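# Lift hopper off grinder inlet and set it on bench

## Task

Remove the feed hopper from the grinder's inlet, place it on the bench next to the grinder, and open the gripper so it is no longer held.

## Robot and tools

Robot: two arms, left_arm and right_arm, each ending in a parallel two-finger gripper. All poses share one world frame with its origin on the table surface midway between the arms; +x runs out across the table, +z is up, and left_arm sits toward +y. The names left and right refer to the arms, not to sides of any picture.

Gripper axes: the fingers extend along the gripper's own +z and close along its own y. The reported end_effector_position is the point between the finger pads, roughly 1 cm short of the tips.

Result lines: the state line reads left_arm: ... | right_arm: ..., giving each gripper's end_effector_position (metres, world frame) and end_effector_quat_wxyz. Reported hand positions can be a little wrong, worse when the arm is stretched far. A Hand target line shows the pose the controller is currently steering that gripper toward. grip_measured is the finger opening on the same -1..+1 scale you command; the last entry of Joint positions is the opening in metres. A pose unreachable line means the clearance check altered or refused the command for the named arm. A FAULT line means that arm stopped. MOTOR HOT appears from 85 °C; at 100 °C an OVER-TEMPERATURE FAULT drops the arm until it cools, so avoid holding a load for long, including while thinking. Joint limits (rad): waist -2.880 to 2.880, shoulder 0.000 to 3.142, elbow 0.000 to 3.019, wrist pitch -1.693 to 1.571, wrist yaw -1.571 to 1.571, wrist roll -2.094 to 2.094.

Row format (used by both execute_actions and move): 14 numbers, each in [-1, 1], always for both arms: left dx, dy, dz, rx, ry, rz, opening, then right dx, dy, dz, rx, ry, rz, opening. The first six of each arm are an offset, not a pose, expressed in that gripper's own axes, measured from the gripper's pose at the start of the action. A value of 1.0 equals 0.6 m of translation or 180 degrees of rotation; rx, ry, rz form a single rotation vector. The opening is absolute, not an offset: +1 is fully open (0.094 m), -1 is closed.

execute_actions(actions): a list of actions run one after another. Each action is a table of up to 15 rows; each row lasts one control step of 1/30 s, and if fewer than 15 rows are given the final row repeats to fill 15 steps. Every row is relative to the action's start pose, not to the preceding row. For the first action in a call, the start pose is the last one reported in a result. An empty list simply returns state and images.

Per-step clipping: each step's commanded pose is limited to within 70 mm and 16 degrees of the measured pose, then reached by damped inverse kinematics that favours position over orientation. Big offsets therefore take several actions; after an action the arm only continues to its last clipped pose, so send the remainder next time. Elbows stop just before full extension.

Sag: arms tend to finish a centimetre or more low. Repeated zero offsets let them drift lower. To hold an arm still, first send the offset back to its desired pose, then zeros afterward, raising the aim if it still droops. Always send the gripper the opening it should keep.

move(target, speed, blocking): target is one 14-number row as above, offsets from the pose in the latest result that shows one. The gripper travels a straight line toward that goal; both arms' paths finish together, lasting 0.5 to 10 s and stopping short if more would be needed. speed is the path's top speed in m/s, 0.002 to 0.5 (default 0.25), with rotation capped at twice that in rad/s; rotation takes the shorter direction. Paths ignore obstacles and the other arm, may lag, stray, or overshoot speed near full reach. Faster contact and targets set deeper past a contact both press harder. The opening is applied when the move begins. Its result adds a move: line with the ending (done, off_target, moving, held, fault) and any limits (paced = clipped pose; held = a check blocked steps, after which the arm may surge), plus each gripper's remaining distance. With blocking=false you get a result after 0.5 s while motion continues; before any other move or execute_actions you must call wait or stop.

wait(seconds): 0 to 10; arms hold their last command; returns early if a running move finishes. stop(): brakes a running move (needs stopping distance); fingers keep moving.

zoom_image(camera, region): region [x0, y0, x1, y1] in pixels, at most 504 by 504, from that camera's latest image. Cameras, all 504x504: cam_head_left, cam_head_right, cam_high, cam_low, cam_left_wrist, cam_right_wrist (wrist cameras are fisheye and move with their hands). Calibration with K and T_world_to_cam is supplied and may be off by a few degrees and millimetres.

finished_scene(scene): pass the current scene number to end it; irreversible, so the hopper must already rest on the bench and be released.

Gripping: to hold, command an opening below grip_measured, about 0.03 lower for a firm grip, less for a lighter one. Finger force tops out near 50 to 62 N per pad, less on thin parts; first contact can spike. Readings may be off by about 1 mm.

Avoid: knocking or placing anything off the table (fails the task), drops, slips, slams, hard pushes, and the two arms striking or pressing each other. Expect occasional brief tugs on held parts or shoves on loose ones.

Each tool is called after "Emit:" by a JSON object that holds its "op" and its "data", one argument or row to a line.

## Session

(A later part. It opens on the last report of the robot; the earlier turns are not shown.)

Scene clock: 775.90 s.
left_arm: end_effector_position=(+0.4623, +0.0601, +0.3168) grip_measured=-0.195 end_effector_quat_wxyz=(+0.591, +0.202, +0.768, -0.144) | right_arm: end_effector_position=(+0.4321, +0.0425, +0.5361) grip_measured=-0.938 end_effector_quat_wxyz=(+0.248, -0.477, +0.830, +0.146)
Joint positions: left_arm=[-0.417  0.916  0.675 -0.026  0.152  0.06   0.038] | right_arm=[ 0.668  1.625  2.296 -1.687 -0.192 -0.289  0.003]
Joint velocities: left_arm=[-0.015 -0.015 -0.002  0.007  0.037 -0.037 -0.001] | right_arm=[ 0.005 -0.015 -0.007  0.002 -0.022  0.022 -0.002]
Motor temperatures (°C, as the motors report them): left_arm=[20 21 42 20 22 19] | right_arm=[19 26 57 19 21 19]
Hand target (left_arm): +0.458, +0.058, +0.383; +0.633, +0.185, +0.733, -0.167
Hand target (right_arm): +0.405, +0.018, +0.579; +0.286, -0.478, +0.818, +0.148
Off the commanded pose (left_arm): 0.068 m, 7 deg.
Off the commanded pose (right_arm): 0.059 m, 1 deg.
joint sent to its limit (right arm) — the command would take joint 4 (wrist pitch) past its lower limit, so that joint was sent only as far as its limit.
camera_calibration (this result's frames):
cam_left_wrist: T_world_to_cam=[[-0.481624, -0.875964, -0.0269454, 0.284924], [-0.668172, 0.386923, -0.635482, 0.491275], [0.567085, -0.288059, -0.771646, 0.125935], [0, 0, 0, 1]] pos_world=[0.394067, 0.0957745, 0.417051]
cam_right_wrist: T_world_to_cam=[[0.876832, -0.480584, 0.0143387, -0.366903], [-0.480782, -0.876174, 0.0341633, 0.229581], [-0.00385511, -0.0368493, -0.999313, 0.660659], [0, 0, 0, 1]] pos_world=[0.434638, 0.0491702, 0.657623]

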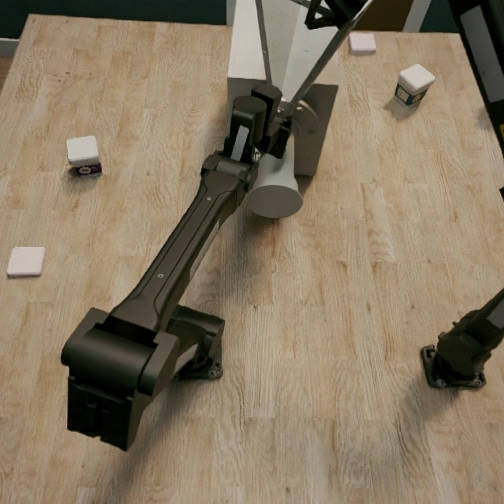

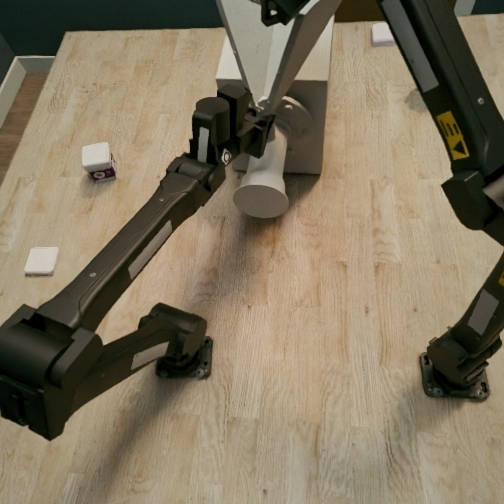

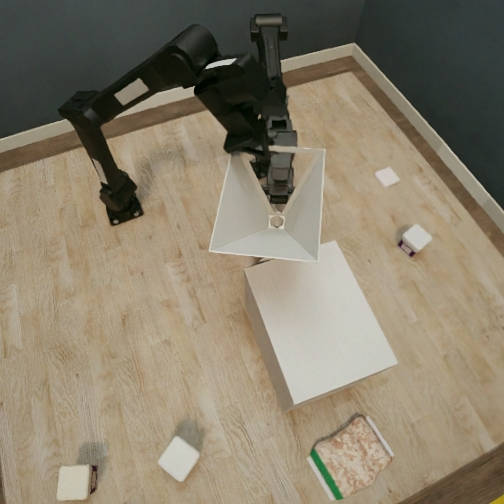

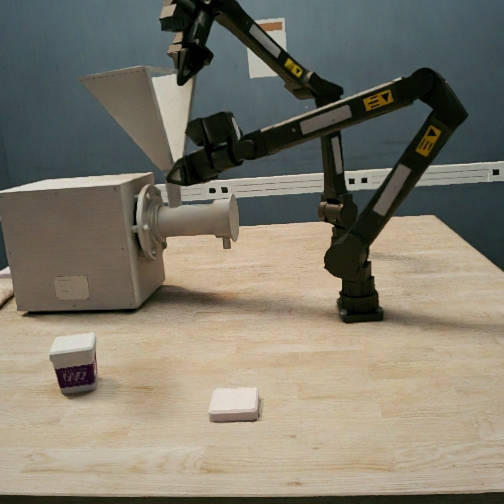

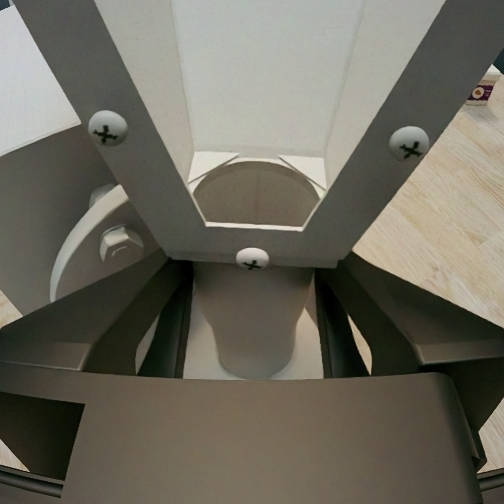

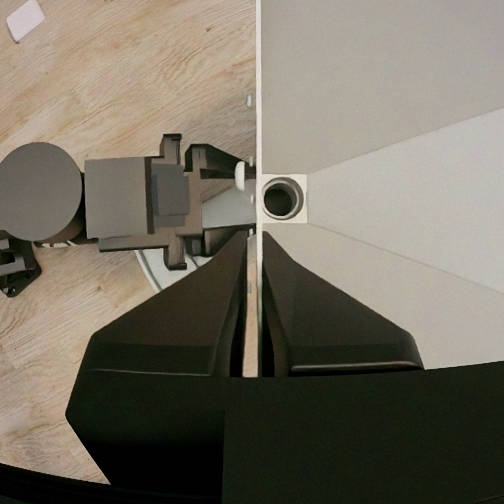

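Emit:
{"op": "execute_actions", "data": {
  "actions": [
    [[-0.094,-0.018,-0.063,0,-0.035,0,-0.26, -0.0167,0.0425,-0.1043,0,0,0,-1]],
    [[-0.094,-0.018,-0.063,0,-0.035,0,-0.26, -0.0167,0.0425,-0.1043,0,0,0,-1]]
  ]
}}

Scene clock: 805.40 s.
left_arm: end_effector_position=(+0.4577, +0.0621, +0.3152) grip_measured=-0.219 end_effector_quat_wxyz=(+0.584, +0.186, +0.779, -0.135) | right_arm: end_effector_position=(+0.4252, +0.0472, +0.5348) grip_measured=-0.938 end_effector_quat_wxyz=(+0.247, -0.468, +0.838, +0.131)
Joint positions: left_arm=[-0.436  0.899  0.676 -0.064  0.1    0.037  0.037] | right_arm=[ 0.699  1.624  2.296 -1.693 -0.142 -0.248  0.003]
Joint velocities: left_arm=[-0.015 -0.024 -0.017 -0.002 -0.007 -0.037  0.001] | right_arm=[-0.015 -0.005  0.007 -0.007  0.022 -0.007 -0.   ]
Motor temperatures (°C, as the motors report them): left_arm=[20 22 42 20 21 19] | right_arm=[19 26 51 19 20 19]
Hand target (left_arm): +0.436, +0.061, +0.377; +0.628, +0.187, +0.740, -0.152
Hand target (right_arm): +0.392, +0.034, +0.589; +0.293, -0.465, +0.822, +0.153
Off the commanded pose (left_arm): 0.069 m, 7 deg.
Off the commanded pose (right_arm): 0.067 m, 1 deg.
joint sent to its limit (right arm) — the command would take joint 4 (wrist pitch) past its lower limit, so that joint was sent only as far as its limit.
camera_calibration (this result's frames):
cam_left_wrist: T_world_to_cam=[[-0.449294, -0.893244, -0.0158246, 0.267166], [-0.697656, 0.361869, -0.618326, 0.496087], [0.558042, -0.26677, -0.785763, 0.135166], [0, 0, 0, 1]] pos_world=[0.390706, 0.0951841, 0.417179]
cam_right_wrist: T_world_to_cam=[[0.861962, -0.506063, 0.0303785, -0.359604], [-0.506973, -0.860372, 0.0523308, 0.231163], [-0.000345828, -0.0605082, -0.998168, 0.658564], [0, 0, 0, 1]] pos_world=[0.427386, 0.0567523, 0.656185]

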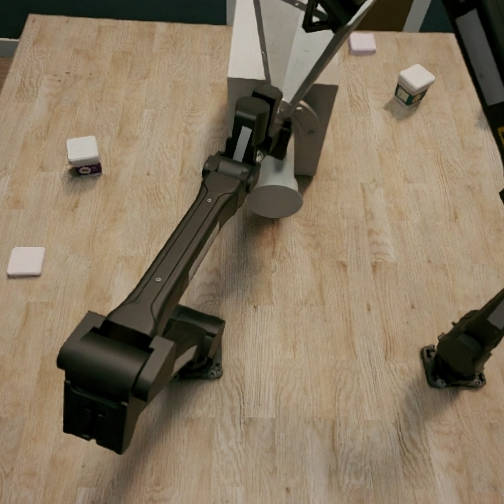

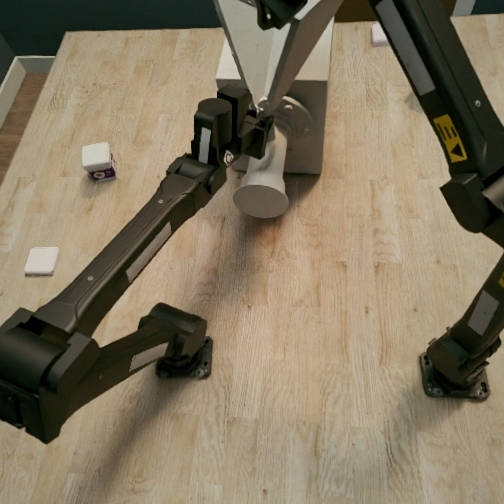

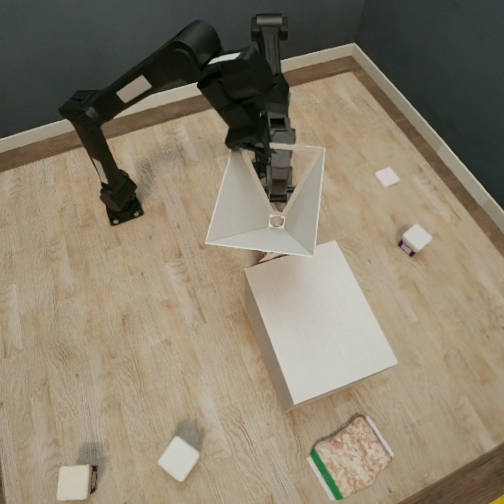

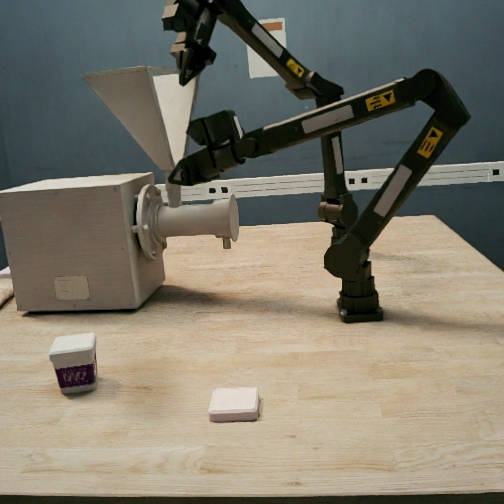

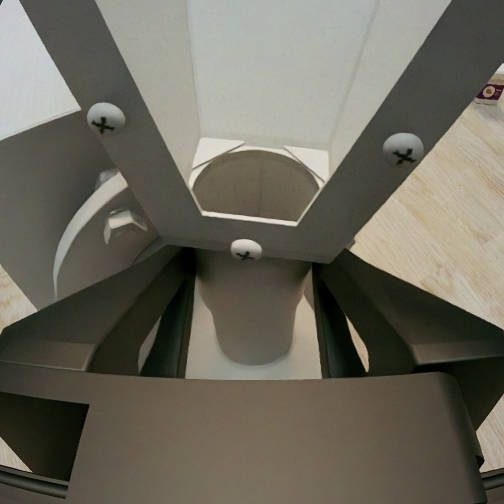

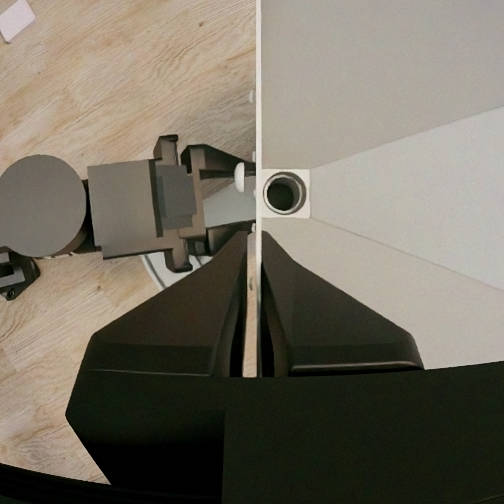

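Emit:
{"op": "execute_actions", "data": {
  "actions": [
    [[-0.081,0,0.013,0,-0.08,0,-0.12, -0.031,0.023,-0.095,0,0,0,-1]],
    [[-0.0785,0,0.024,0,-0.08,0,-0.12, -0.031,0.023,-0.095,0,0,0,-1]],
    [[-0.0747,0,0.021,0,-0.07,0,-0.26, -0.031,0.023,-0.095,0,0,0,-1]]
  ]
}}

Scene clock: 829.03 s.
left_arm: end_effector_position=(+0.4733, +0.0533, +0.3290) grip_measured=-0.169 end_effector_quat_wxyz=(+0.736, +0.151, +0.635, -0.182) | right_arm: end_effector_position=(+0.4263, +0.0442, +0.5402) grip_measured=-0.938 end_effector_quat_wxyz=(+0.251, -0.446, +0.849, +0.126)
Joint positions: left_arm=[-0.436  1.067  0.508  0.71   0.116 -0.027  0.039] | right_arm=[ 0.701  1.625  2.313 -1.7   -0.116 -0.202  0.003]
Joint velocities: left_arm=[-0.015 -0.005 -0.007  0.012  0.037 -0.022  0.   ] | right_arm=[-0.005  0.005 -0.012 -0.012  0.022  0.081  0.   ]
Motor temperatures (°C, as the motors report them): left_arm=[20 22 39 20 21 19] | right_arm=[19 26 52 19 20 19]
Hand target (left_arm): +0.479, +0.050, +0.371; +0.768, +0.145, +0.596, -0.183
Hand target (right_arm): +0.405, +0.037, +0.592; +0.301, -0.435, +0.837, +0.144
Off the commanded pose (left_arm): 0.043 m, 6 deg.
Off the commanded pose (right_arm): 0.059 m, 0 deg.
joint sent to its limit (right arm) — the command would take joint 4 (wrist pitch) past its lower limit, so that joint was sent only as far as its limit.
camera_calibration (this result's frames):
cam_left_wrist: T_world_to_cam=[[-0.456659, -0.889642, 0.000529765, 0.26453], [-0.402035, 0.205836, -0.892188, 0.477186], [0.793619, -0.407638, -0.451664, -0.0789229], [0, 0, 0, 1]] pos_world=[0.37528, 0.104943, 0.389953]
cam_right_wrist: T_world_to_cam=[[0.835604, -0.548545, 0.0293938, -0.348609], [-0.549328, -0.834209, 0.048306, 0.247913], [-0.00197745, -0.0565115, -0.9984, 0.664411], [0, 0, 0, 1]] pos_world=[0.428798, 0.0531303, 0.661619]

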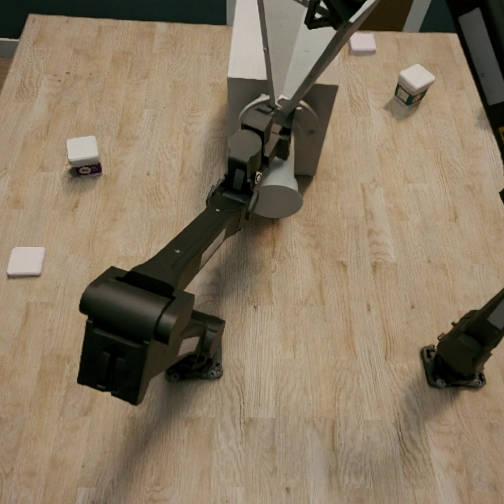

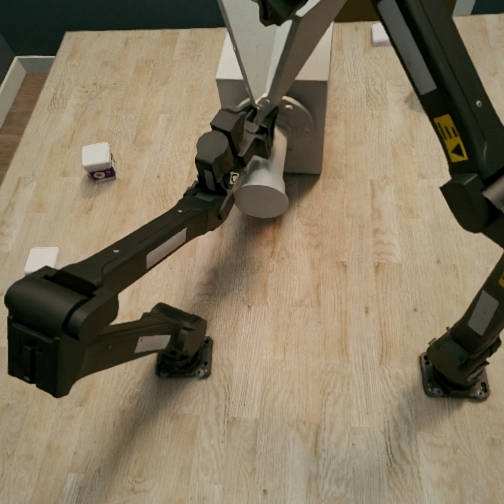

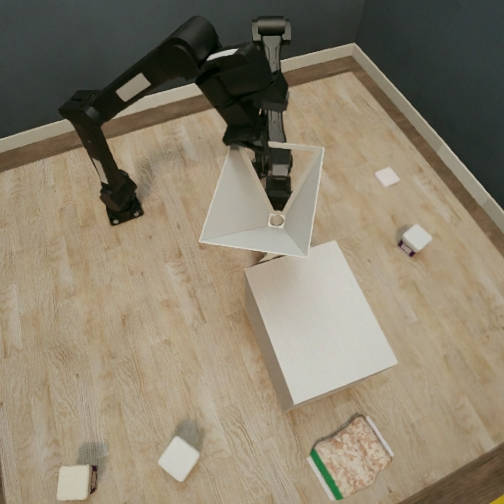

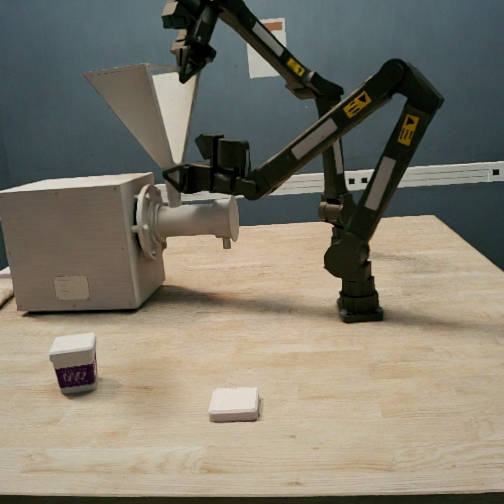

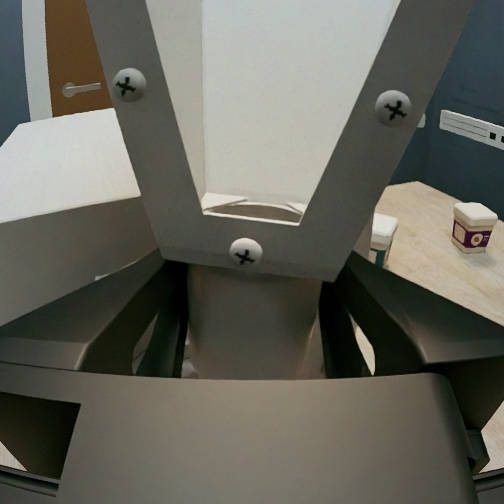

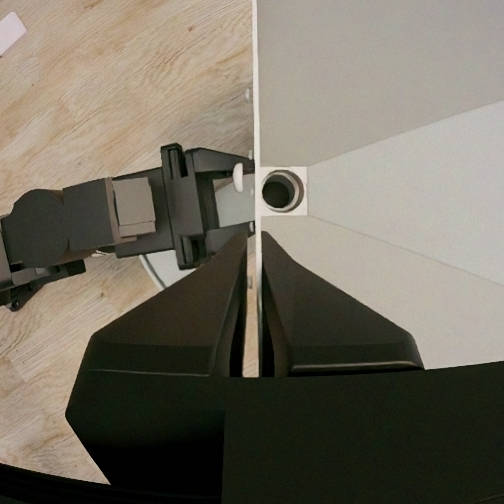

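Emit:
{"op": "execute_actions", "data": {
  "actions": [
    [[-0.108,-0.001,0.024,0,-0.04,0,-0.26, -0.041,0.0147,-0.1025,0,0,0,-1]],
    [[-0.108,-0.001,0.024,0,-0.04,0,-0.26, -0.041,0.0147,-0.1025,0,0,0,-1]]
  ]
}}

Scene clock: 842.37 s.
left_arm: end_effector_position=(+0.4697, +0.0539, +0.3328) grip_measured=-0.170 end_effector_quat_wxyz=(+0.734, +0.150, +0.636, -0.187) | right_arm: end_effector_position=(+0.4255, +0.0456, +0.5456) grip_measured=-0.938 end_effector_quat_wxyz=(+0.256, -0.447, +0.848, +0.129)
Joint positions: left_arm=[-0.436  1.046  0.508  0.686  0.12  -0.036  0.039] | right_arm=[ 0.703  1.63   2.334 -1.705 -0.119 -0.2    0.003]
Joint velocities: left_arm=[-0.015  0.015 -0.007  0.002 -0.051 -0.022 -0.001] | right_arm=[-0.015 -0.015 -0.007 -0.012 -0.007 -0.051 -0.   ]
Motor temperatures (°C, as the motors report them): left_arm=[20 22 39 20 21 19] | right_arm=[19 26 54 19 20 19]
Hand target (left_arm): +0.470, +0.053, +0.396; +0.773, +0.139, +0.587, -0.196
Hand target (right_arm): +0.407, +0.036, +0.604; +0.315, -0.435, +0.830, +0.147
Off the commanded pose (left_arm): 0.065 m, 7 deg.
Off the commanded pose (right_arm): 0.065 m, 0 deg.
joint sent to its limit (right arm) — the command would take joint 4 (wrist pitch) past its lower limit, so that joint was sent only as far as its limit.
camera_calibration (this result's frames):
cam_left_wrist: T_world_to_cam=[[-0.461905, -0.886878, 0.00950786, 0.262673], [-0.406071, 0.201936, -0.891251, 0.480802], [0.788511, -0.415534, -0.453411, -0.0707682], [0, 0, 0, 1]] pos_world=[0.372372, 0.106461, 0.393931]
cam_right_wrist: T_world_to_cam=[[0.83669, -0.546924, 0.0286925, -0.347511], [-0.547666, -0.835849, 0.0376667, 0.253522], [0.00338174, -0.0472293, -0.998878, 0.66743], [0, 0, 0, 1]] pos_world=[0.427348, 0.0533664, 0.667103]

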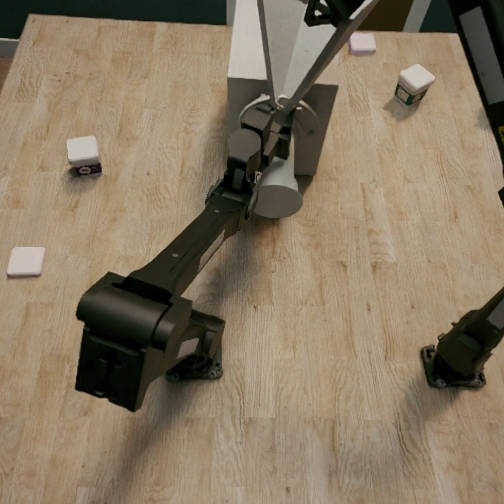

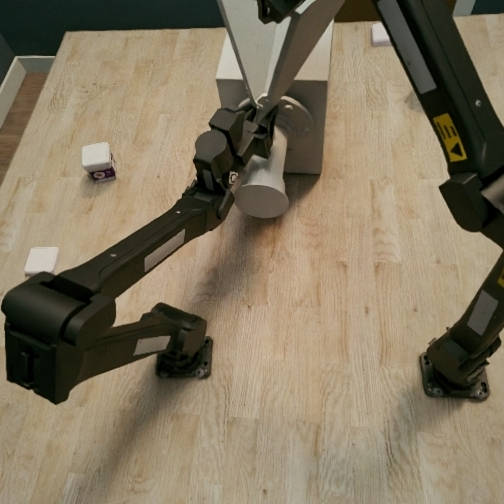

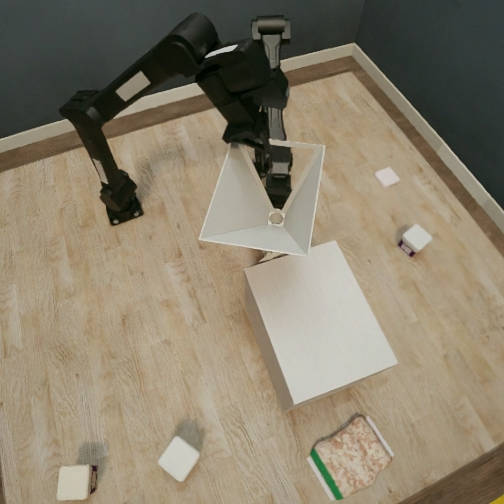

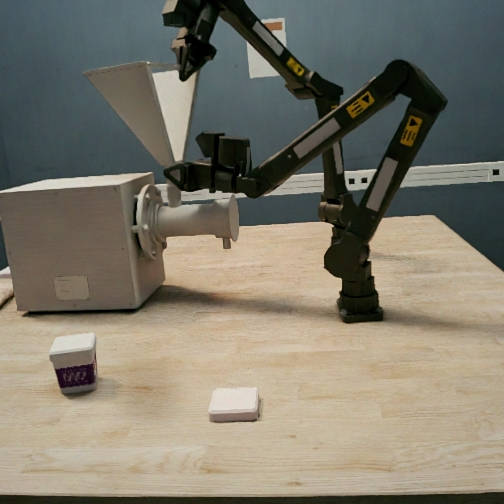

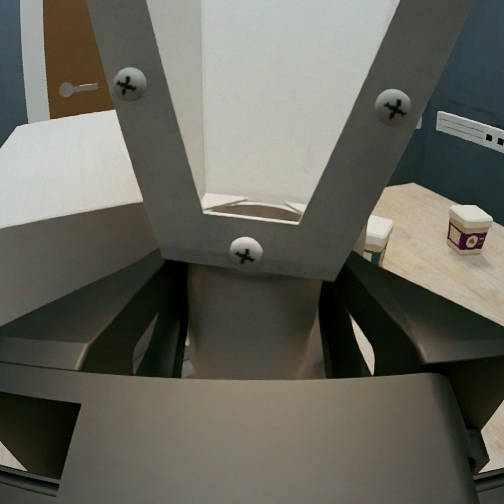

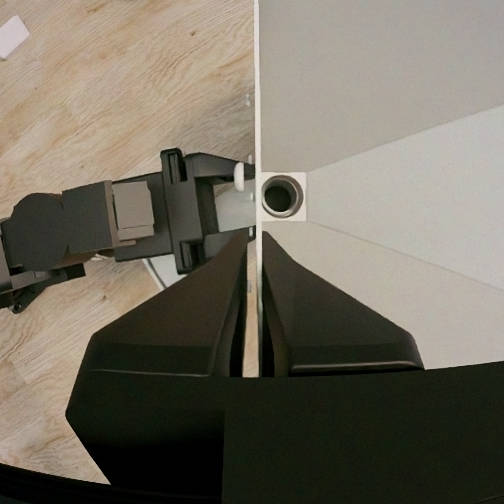

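Emit:
{"op": "execute_actions", "data": {
  "actions": [
    [[-0.11,-0.001,0.02,0,-0.04,0,-0.26, -0.041,0.0147,-0.105,0,0,0,-1]],
    [[-0.11,-0.001,0.02,0,-0.04,0,-0.26, -0.041,0.0147,-0.105,0,0,0,-1]],
    [[-0.11,-0.001,0.02,0,-0.04,0,-0.26, -0.041,0.0147,-0.105,0,0,0,-1]]
  ]
}}

Scene clock: 849.13 s.
left_arm: end_effector_position=(+0.4640, +0.0560, +0.3372) grip_measured=-0.170 end_effector_quat_wxyz=(+0.730, +0.149, +0.641, -0.187) | right_arm: end_effector_position=(+0.4229, +0.0474, +0.5504) grip_measured=-0.938 end_effector_quat_wxyz=(+0.259, -0.444, +0.847, +0.136)
Joint positions: left_arm=[-0.436  1.007  0.508  0.635  0.12  -0.039  0.039] | right_arm=[ 0.706  1.63   2.345 -1.705 -0.128 -0.189  0.003]
Joint velocities: left_arm=[-0.005 -0.015  0.002 -0.007 -0.095  0.022 -0.001] | right_arm=[-0.005 -0.005 -0.002  0.002  0.007 -0.022  0.002]
Motor temperatures (°C, as the motors report them): left_arm=[20 22 40 20 21 19] | right_arm=[19 26 55 19 20 19]
Hand target (left_arm): +0.463, +0.056, +0.402; +0.770, +0.138, +0.591, -0.197
Hand target (right_arm): +0.403, +0.036, +0.610; +0.320, -0.432, +0.829, +0.155
Off the commanded pose (left_arm): 0.066 m, 7 deg.
Off the commanded pose (right_arm): 0.067 m, 0 deg.
joint sent to its limit (right arm) — the command would take joint 4 (wrist pitch) past its lower limit, so that joint was sent only as far as its limit.
camera_calibration (this result's frames):
cam_left_wrist: T_world_to_cam=[[-0.462045, -0.886757, 0.0132987, 0.260671], [-0.417407, 0.204211, -0.885477, 0.485168], [0.782487, -0.414682, -0.464493, -0.056876], [0, 0, 0, 1]] pos_world=[0.367459, 0.10849, 0.39972]
cam_right_wrist: T_world_to_cam=[[0.835974, -0.548466, 0.0182373, -0.338329], [-0.548767, -0.835604, 0.0249311, 0.260968], [0.00156532, -0.0308498, -0.999523, 0.672702], [0, 0, 0, 1]] pos_world=[0.424992, 0.053257, 0.672045]

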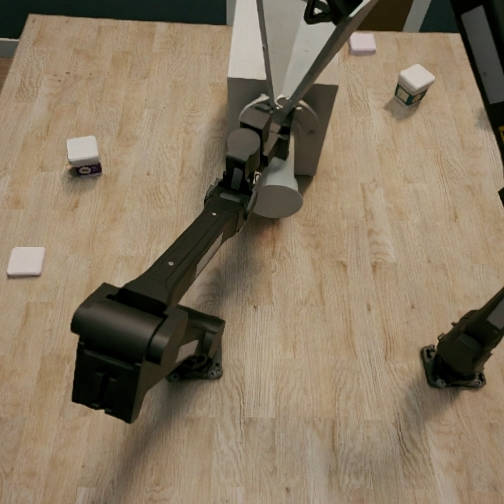

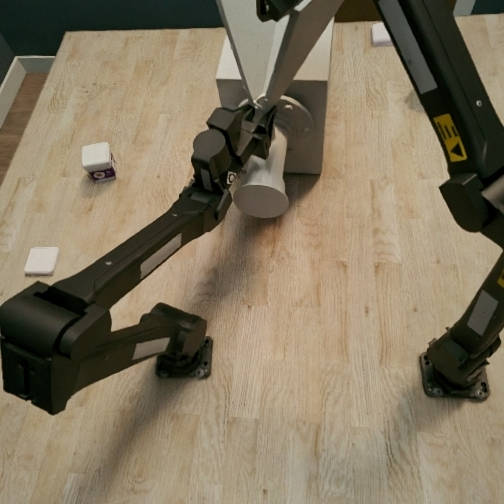

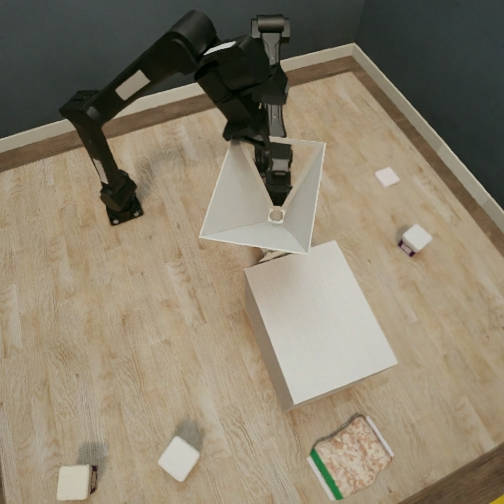

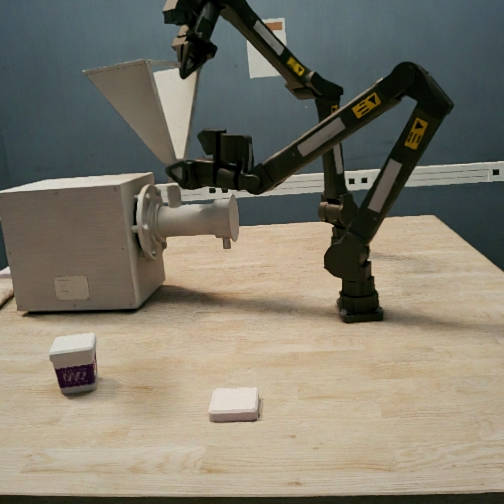

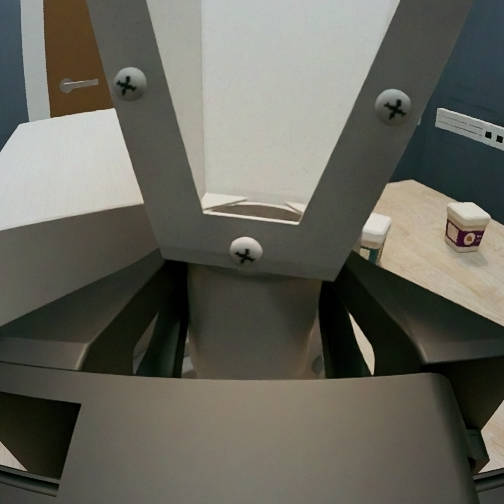

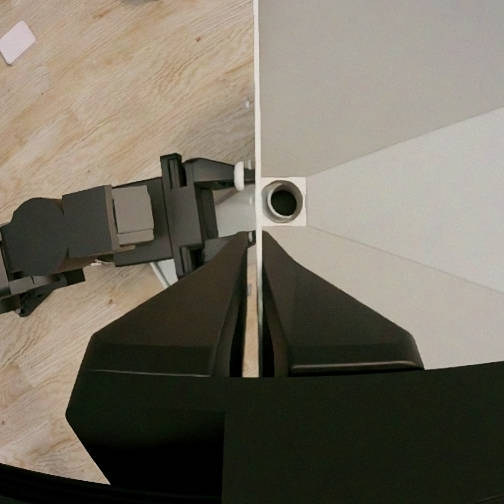

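Emit:
{"op": "execute_actions", "data": {
  "actions": [
    [[-0.108,-0.036,-0.021,0,-0.035,0,-0.26, -0.004,0.041,-0.11,0,0,0,-1]],
    [[-0.108,-0.036,-0.021,0,-0.035,0,-0.26, -0.004,0.041,-0.11,0,0,0,-1]],
    [[-0.108,-0.036,-0.021,0,-0.035,0,-0.26, -0.004,0.041,-0.11,0,0,0,-1]]
  ]
}}

Scene clock: 874.57 s.
left_arm: end_effector_position=(+0.3780, +0.0427, +0.3944) grip_measured=-0.189 end_effector_quat_wxyz=(+0.758, +0.147, +0.611, -0.175) | right_arm: end_effector_position=(+0.3446, +0.0340, +0.6093) grip_measured=-0.937 end_effector_quat_wxyz=(+0.303, -0.414, +0.842, +0.164)
Joint positions: left_arm=[-0.65   0.682  0.473  0.423 -0.108  0.032  0.038] | right_arm=[ 0.82   1.486  2.321 -1.705 -0.066 -0.039  0.003]
Joint velocities: left_arm=[ 0.005 -0.034 -0.002  0.012  0.037 -0.007  0.   ] | right_arm=[-0.005 -0.015 -0.012  0.002 -0.051  0.022 -0.001]
Motor temperatures (°C, as the motors report them): left_arm=[20 22 41 20 21 19] | right_arm=[19 26 56 19 20 19]
Hand target (left_arm): +0.373, +0.040, +0.436; +0.780, +0.137, +0.580, -0.189
Hand target (right_arm): +0.327, +0.020, +0.642; +0.336, -0.414, +0.827, +0.176
Off the commanded pose (left_arm): 0.044 m, 5 deg.
Off the commanded pose (right_arm): 0.041 m, 2 deg.
joint sent to its limit (right arm) — the command would take joint 4 (wrist pitch) past its lower limit, so that joint was sent only as far as its limit.
camera_calibration (this result's frames):
cam_left_wrist: T_world_to_cam=[[-0.44093, -0.897376, -0.0172363, 0.212878], [-0.347688, 0.18848, -0.918471, 0.489938], [0.827462, -0.398989, -0.395113, -0.0136166], [0, 0, 0, 1]] pos_world=[0.275477, 0.0932553, 0.448283]
cam_right_wrist: T_world_to_cam=[[0.811003, -0.585035, -0.00274271, -0.258658], [-0.583066, -0.80787, -0.0859098, 0.283699], [0.0480445, 0.0712723, -0.996299, 0.709743], [0, 0, 0, 1]] pos_world=[0.341088, 0.0272826, 0.73078]

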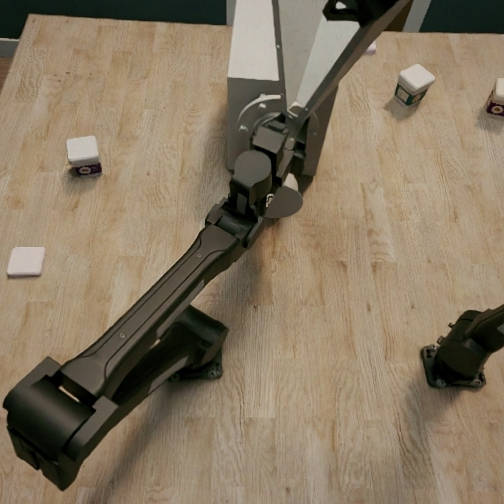

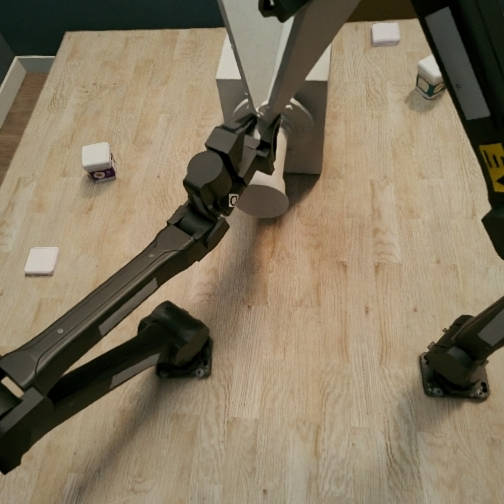

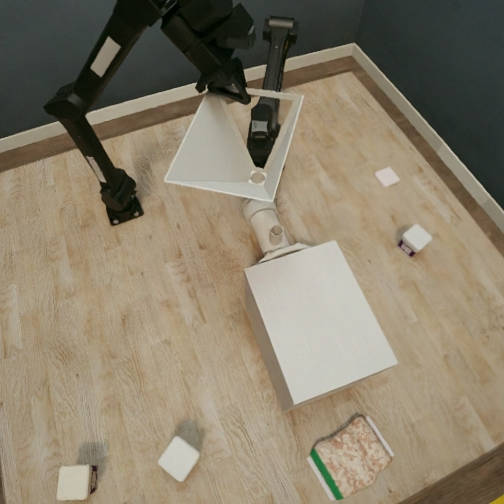

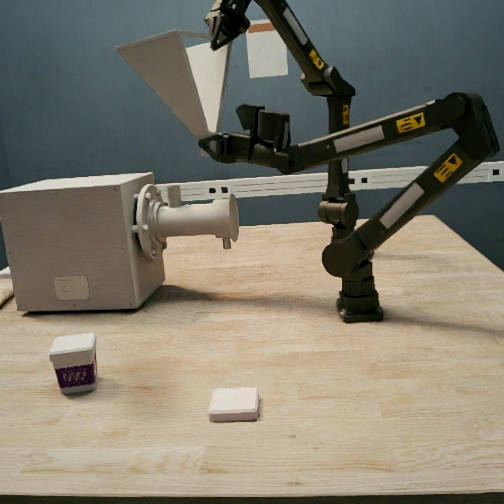

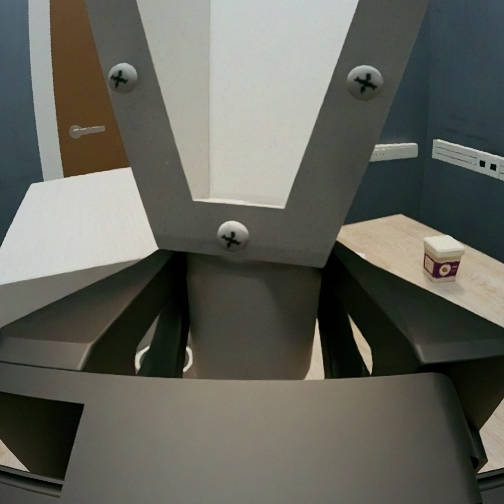

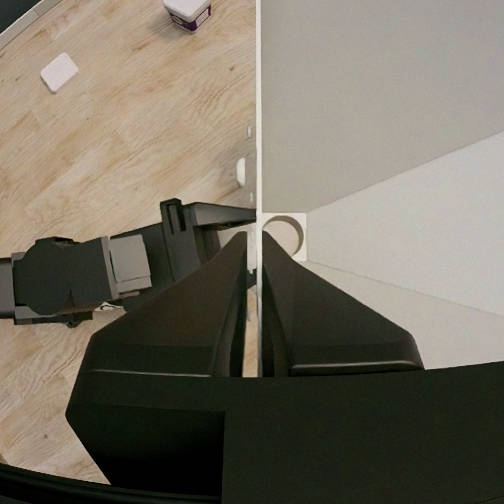

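Emit:
{"op": "execute_actions", "data": {
  "actions": [
    [[-0.033,-0.035,-0.0165,0,0,0,-0.26, 0.04,0.0275,-0.0507,0,0,0,-1]],
    [[-0.033,-0.035,-0.0165,0,0,0,-0.26, 0.04,0.0275,-0.0507,0,0,0,-1]],
    [[-0.033,-0.035,-0.0165,0,0,0,-0.26, 0.04,0.0275,-0.0507,0,0,0,-1]]
  ]
}}

Scene clock: 897.17 s.
left_arm: end_effector_position=(+0.3108, +0.0007, +0.3464) grip_measured=-0.190 end_effector_quat_wxyz=(+0.695, +0.154, +0.674, -0.199) | right_arm: end_effector_position=(+0.2927, -0.0022, +0.5658) grip_measured=-0.936 end_effector_quat_wxyz=(+0.258, -0.370, +0.881, +0.142)
Joint positions: left_arm=[-0.998  0.565  0.42   0.194 -0.416 -0.034  0.038] | right_arm=[ 0.889  1.307  2.039 -1.704  0.011  0.122  0.003]
Joint velocities: left_arm=[-0.005 -0.015  0.017 -0.012  0.007  0.007 -0.   ] | right_arm=[-0.005 -0.005 -0.012  0.002  0.066 -0.051 -0.   ]
Motor temperatures (°C, as the motors report them): left_arm=[20 21 41 20 20 19] | right_arm=[19 25 53 19 20 19]
Hand target (left_arm): +0.312, +0.003, +0.378; +0.714, +0.151, +0.657, -0.191
Hand target (right_arm): +0.275, -0.008, +0.587; +0.280, -0.385, +0.866, +0.155
Off the commanded pose (left_arm): 0.032 m, 3 deg.
Off the commanded pose (right_arm): 0.029 m, 3 deg.
joint sent to its limit (right arm) — the command would take joint 4 (wrist pitch) past its lower limit, so that joint was sent only as far as its limit.
camera_calibration (this result's frames):
cam_left_wrist: T_world_to_cam=[[-0.482932, -0.874496, 0.0450901, 0.136209], [-0.493646, 0.229358, -0.838874, 0.44815], [0.72325, -0.427378, -0.542455, 0.0897175], [0, 0, 0, 1]] pos_world=[0.222119, 0.0546705, 0.418467]
cam_right_wrist: T_world_to_cam=[[0.742303, -0.66888, -0.0398256, -0.196958], [-0.668634, -0.74329, 0.0211686, 0.185034], [-0.0437613, 0.0109152, -0.998982, 0.699758], [0, 0, 0, 1]] pos_world=[0.300545, -0.00184534, 0.687285]

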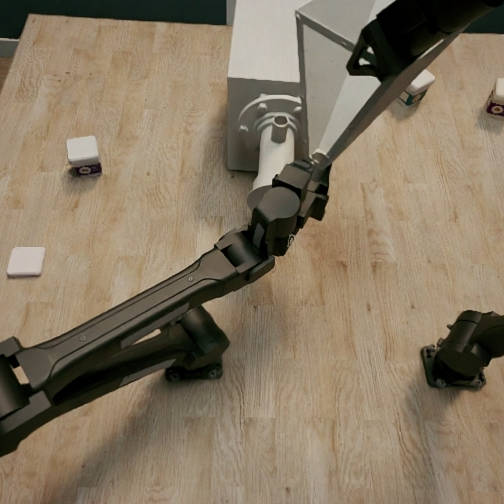

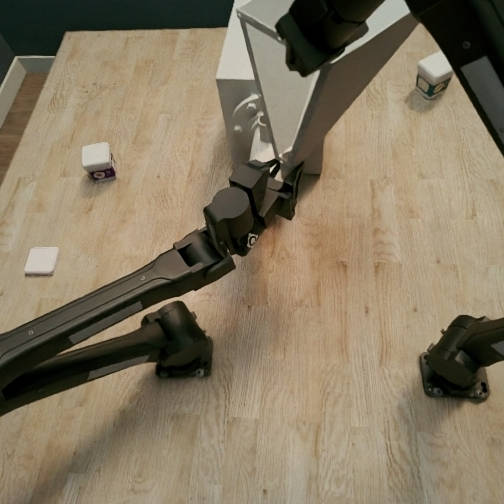

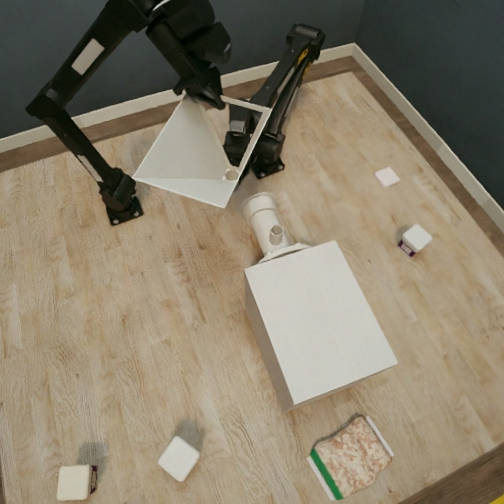

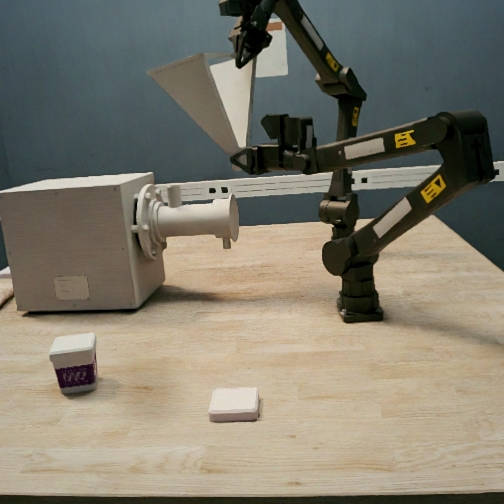

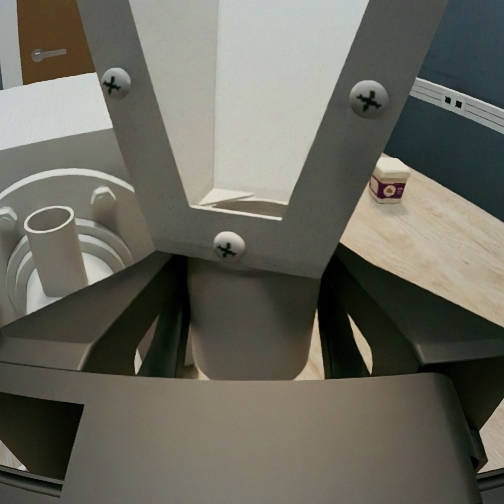

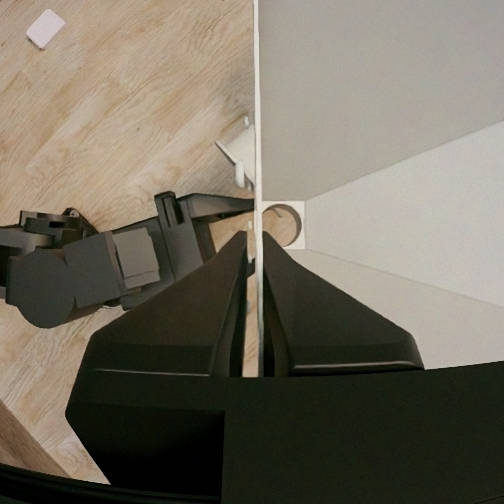

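Emit:
{"op": "execute_actions", "data": {
  "actions": [
    [[0.0037,-0.013,-0.01,0,0,0,-0.26, 0.0545,0.029,-0.0097,0,0,0,-1]],
    [[0.0037,-0.013,-0.01,0,0,0,-0.26, 0.0545,0.029,-0.0097,0,0,0,-1]],
    [[0.0037,-0.013,-0.01,0,0,0,-0.26, 0.0545,0.029,-0.0097,0,0,0,-1]]
  ]
}}

Scene clock: 934.40 s.
left_arm: end_effector_position=(+0.2713, -0.0133, +0.2556) grip_measured=-0.190 end_effector_quat_wxyz=(+0.642, +0.189, +0.715, -0.203) | right_arm: end_effector_position=(+0.2378, -0.0197, +0.4759) grip_measured=-0.934 end_effector_quat_wxyz=(+0.215, -0.328, +0.915, +0.093)
Joint positions: left_arm=[-1.169  0.561  0.27   0.183 -0.524 -0.102  0.038] | right_arm=[ 1.041  1.146  1.673 -1.645  0.144  0.35   0.003]
Joint velocities: left_arm=[ 0.005 -0.024 -0.012 -0.002 -0.037  0.022 -0.001] | right_arm=[-0.005 -0.005 -0.007 -0.007 -0.022 -0.022  0.   ]
Motor temperatures (°C, as the motors report them): left_arm=[20 21 40 20 21 19] | right_arm=[19 25 50 19 20 19]
Hand target (left_arm): +0.276, -0.012, +0.281; +0.658, +0.175, +0.704, -0.203
Hand target (right_arm): +0.223, -0.023, +0.493; +0.227, -0.343, +0.905, +0.108
Off the commanded pose (left_arm): 0.027 m, 3 deg.
Off the commanded pose (right_arm): 0.023 m, 3 deg.
camera_calibration (this result's frames):
cam_left_wrist: T_world_to_cam=[[-0.530607, -0.846749, 0.0383639, 0.123973], [-0.569185, 0.322406, -0.756362, 0.35633], [0.62808, -0.423167, -0.653027, 0.117221], [0, 0, 0, 1]] pos_world=[0.194974, 0.0396959, 0.341307]
cam_right_wrist: T_world_to_cam=[[0.661328, -0.749992, -0.0125857, -0.166872], [-0.740964, -0.655794, 0.144593, 0.0974449], [-0.116697, -0.0862979, -0.989411, 0.61864], [0, 0, 0, 1]] pos_world=[0.254754, -0.00786141, 0.595899]

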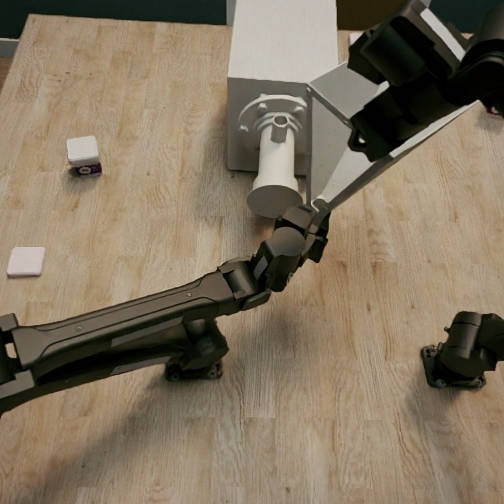

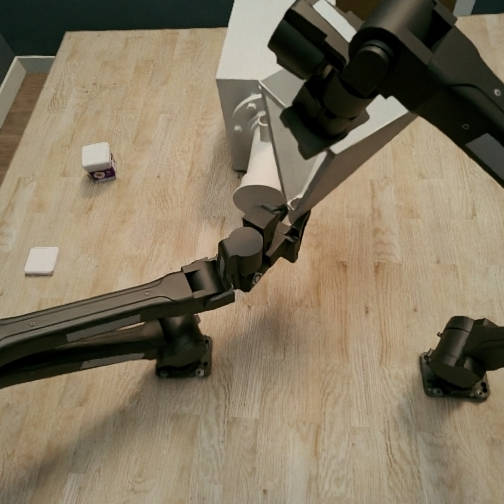

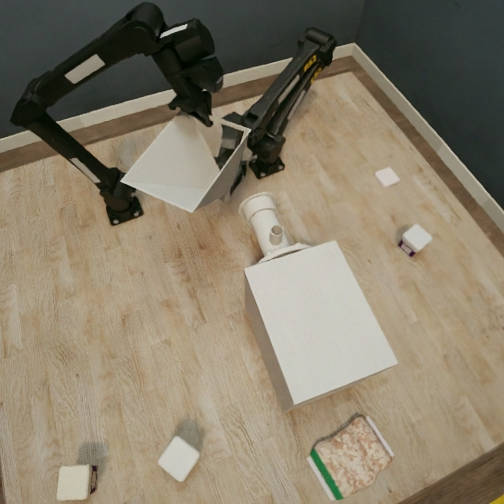

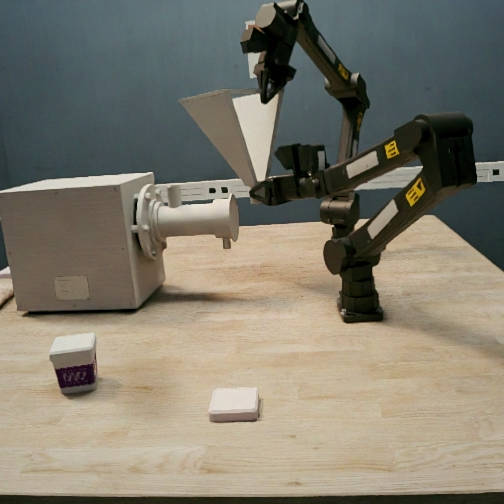

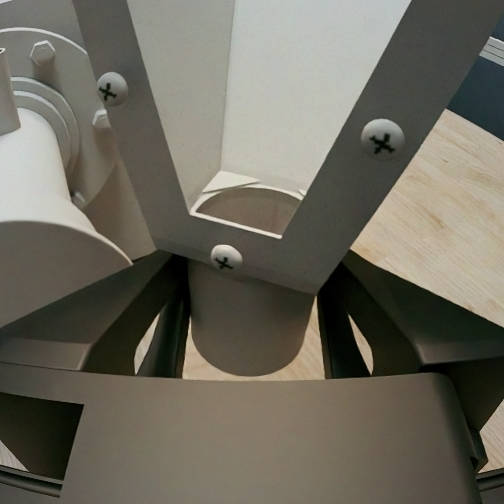

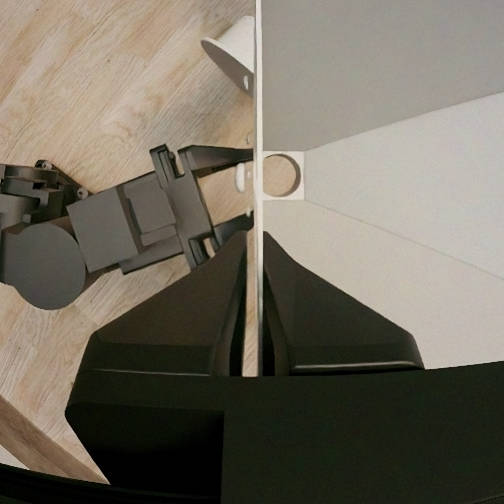

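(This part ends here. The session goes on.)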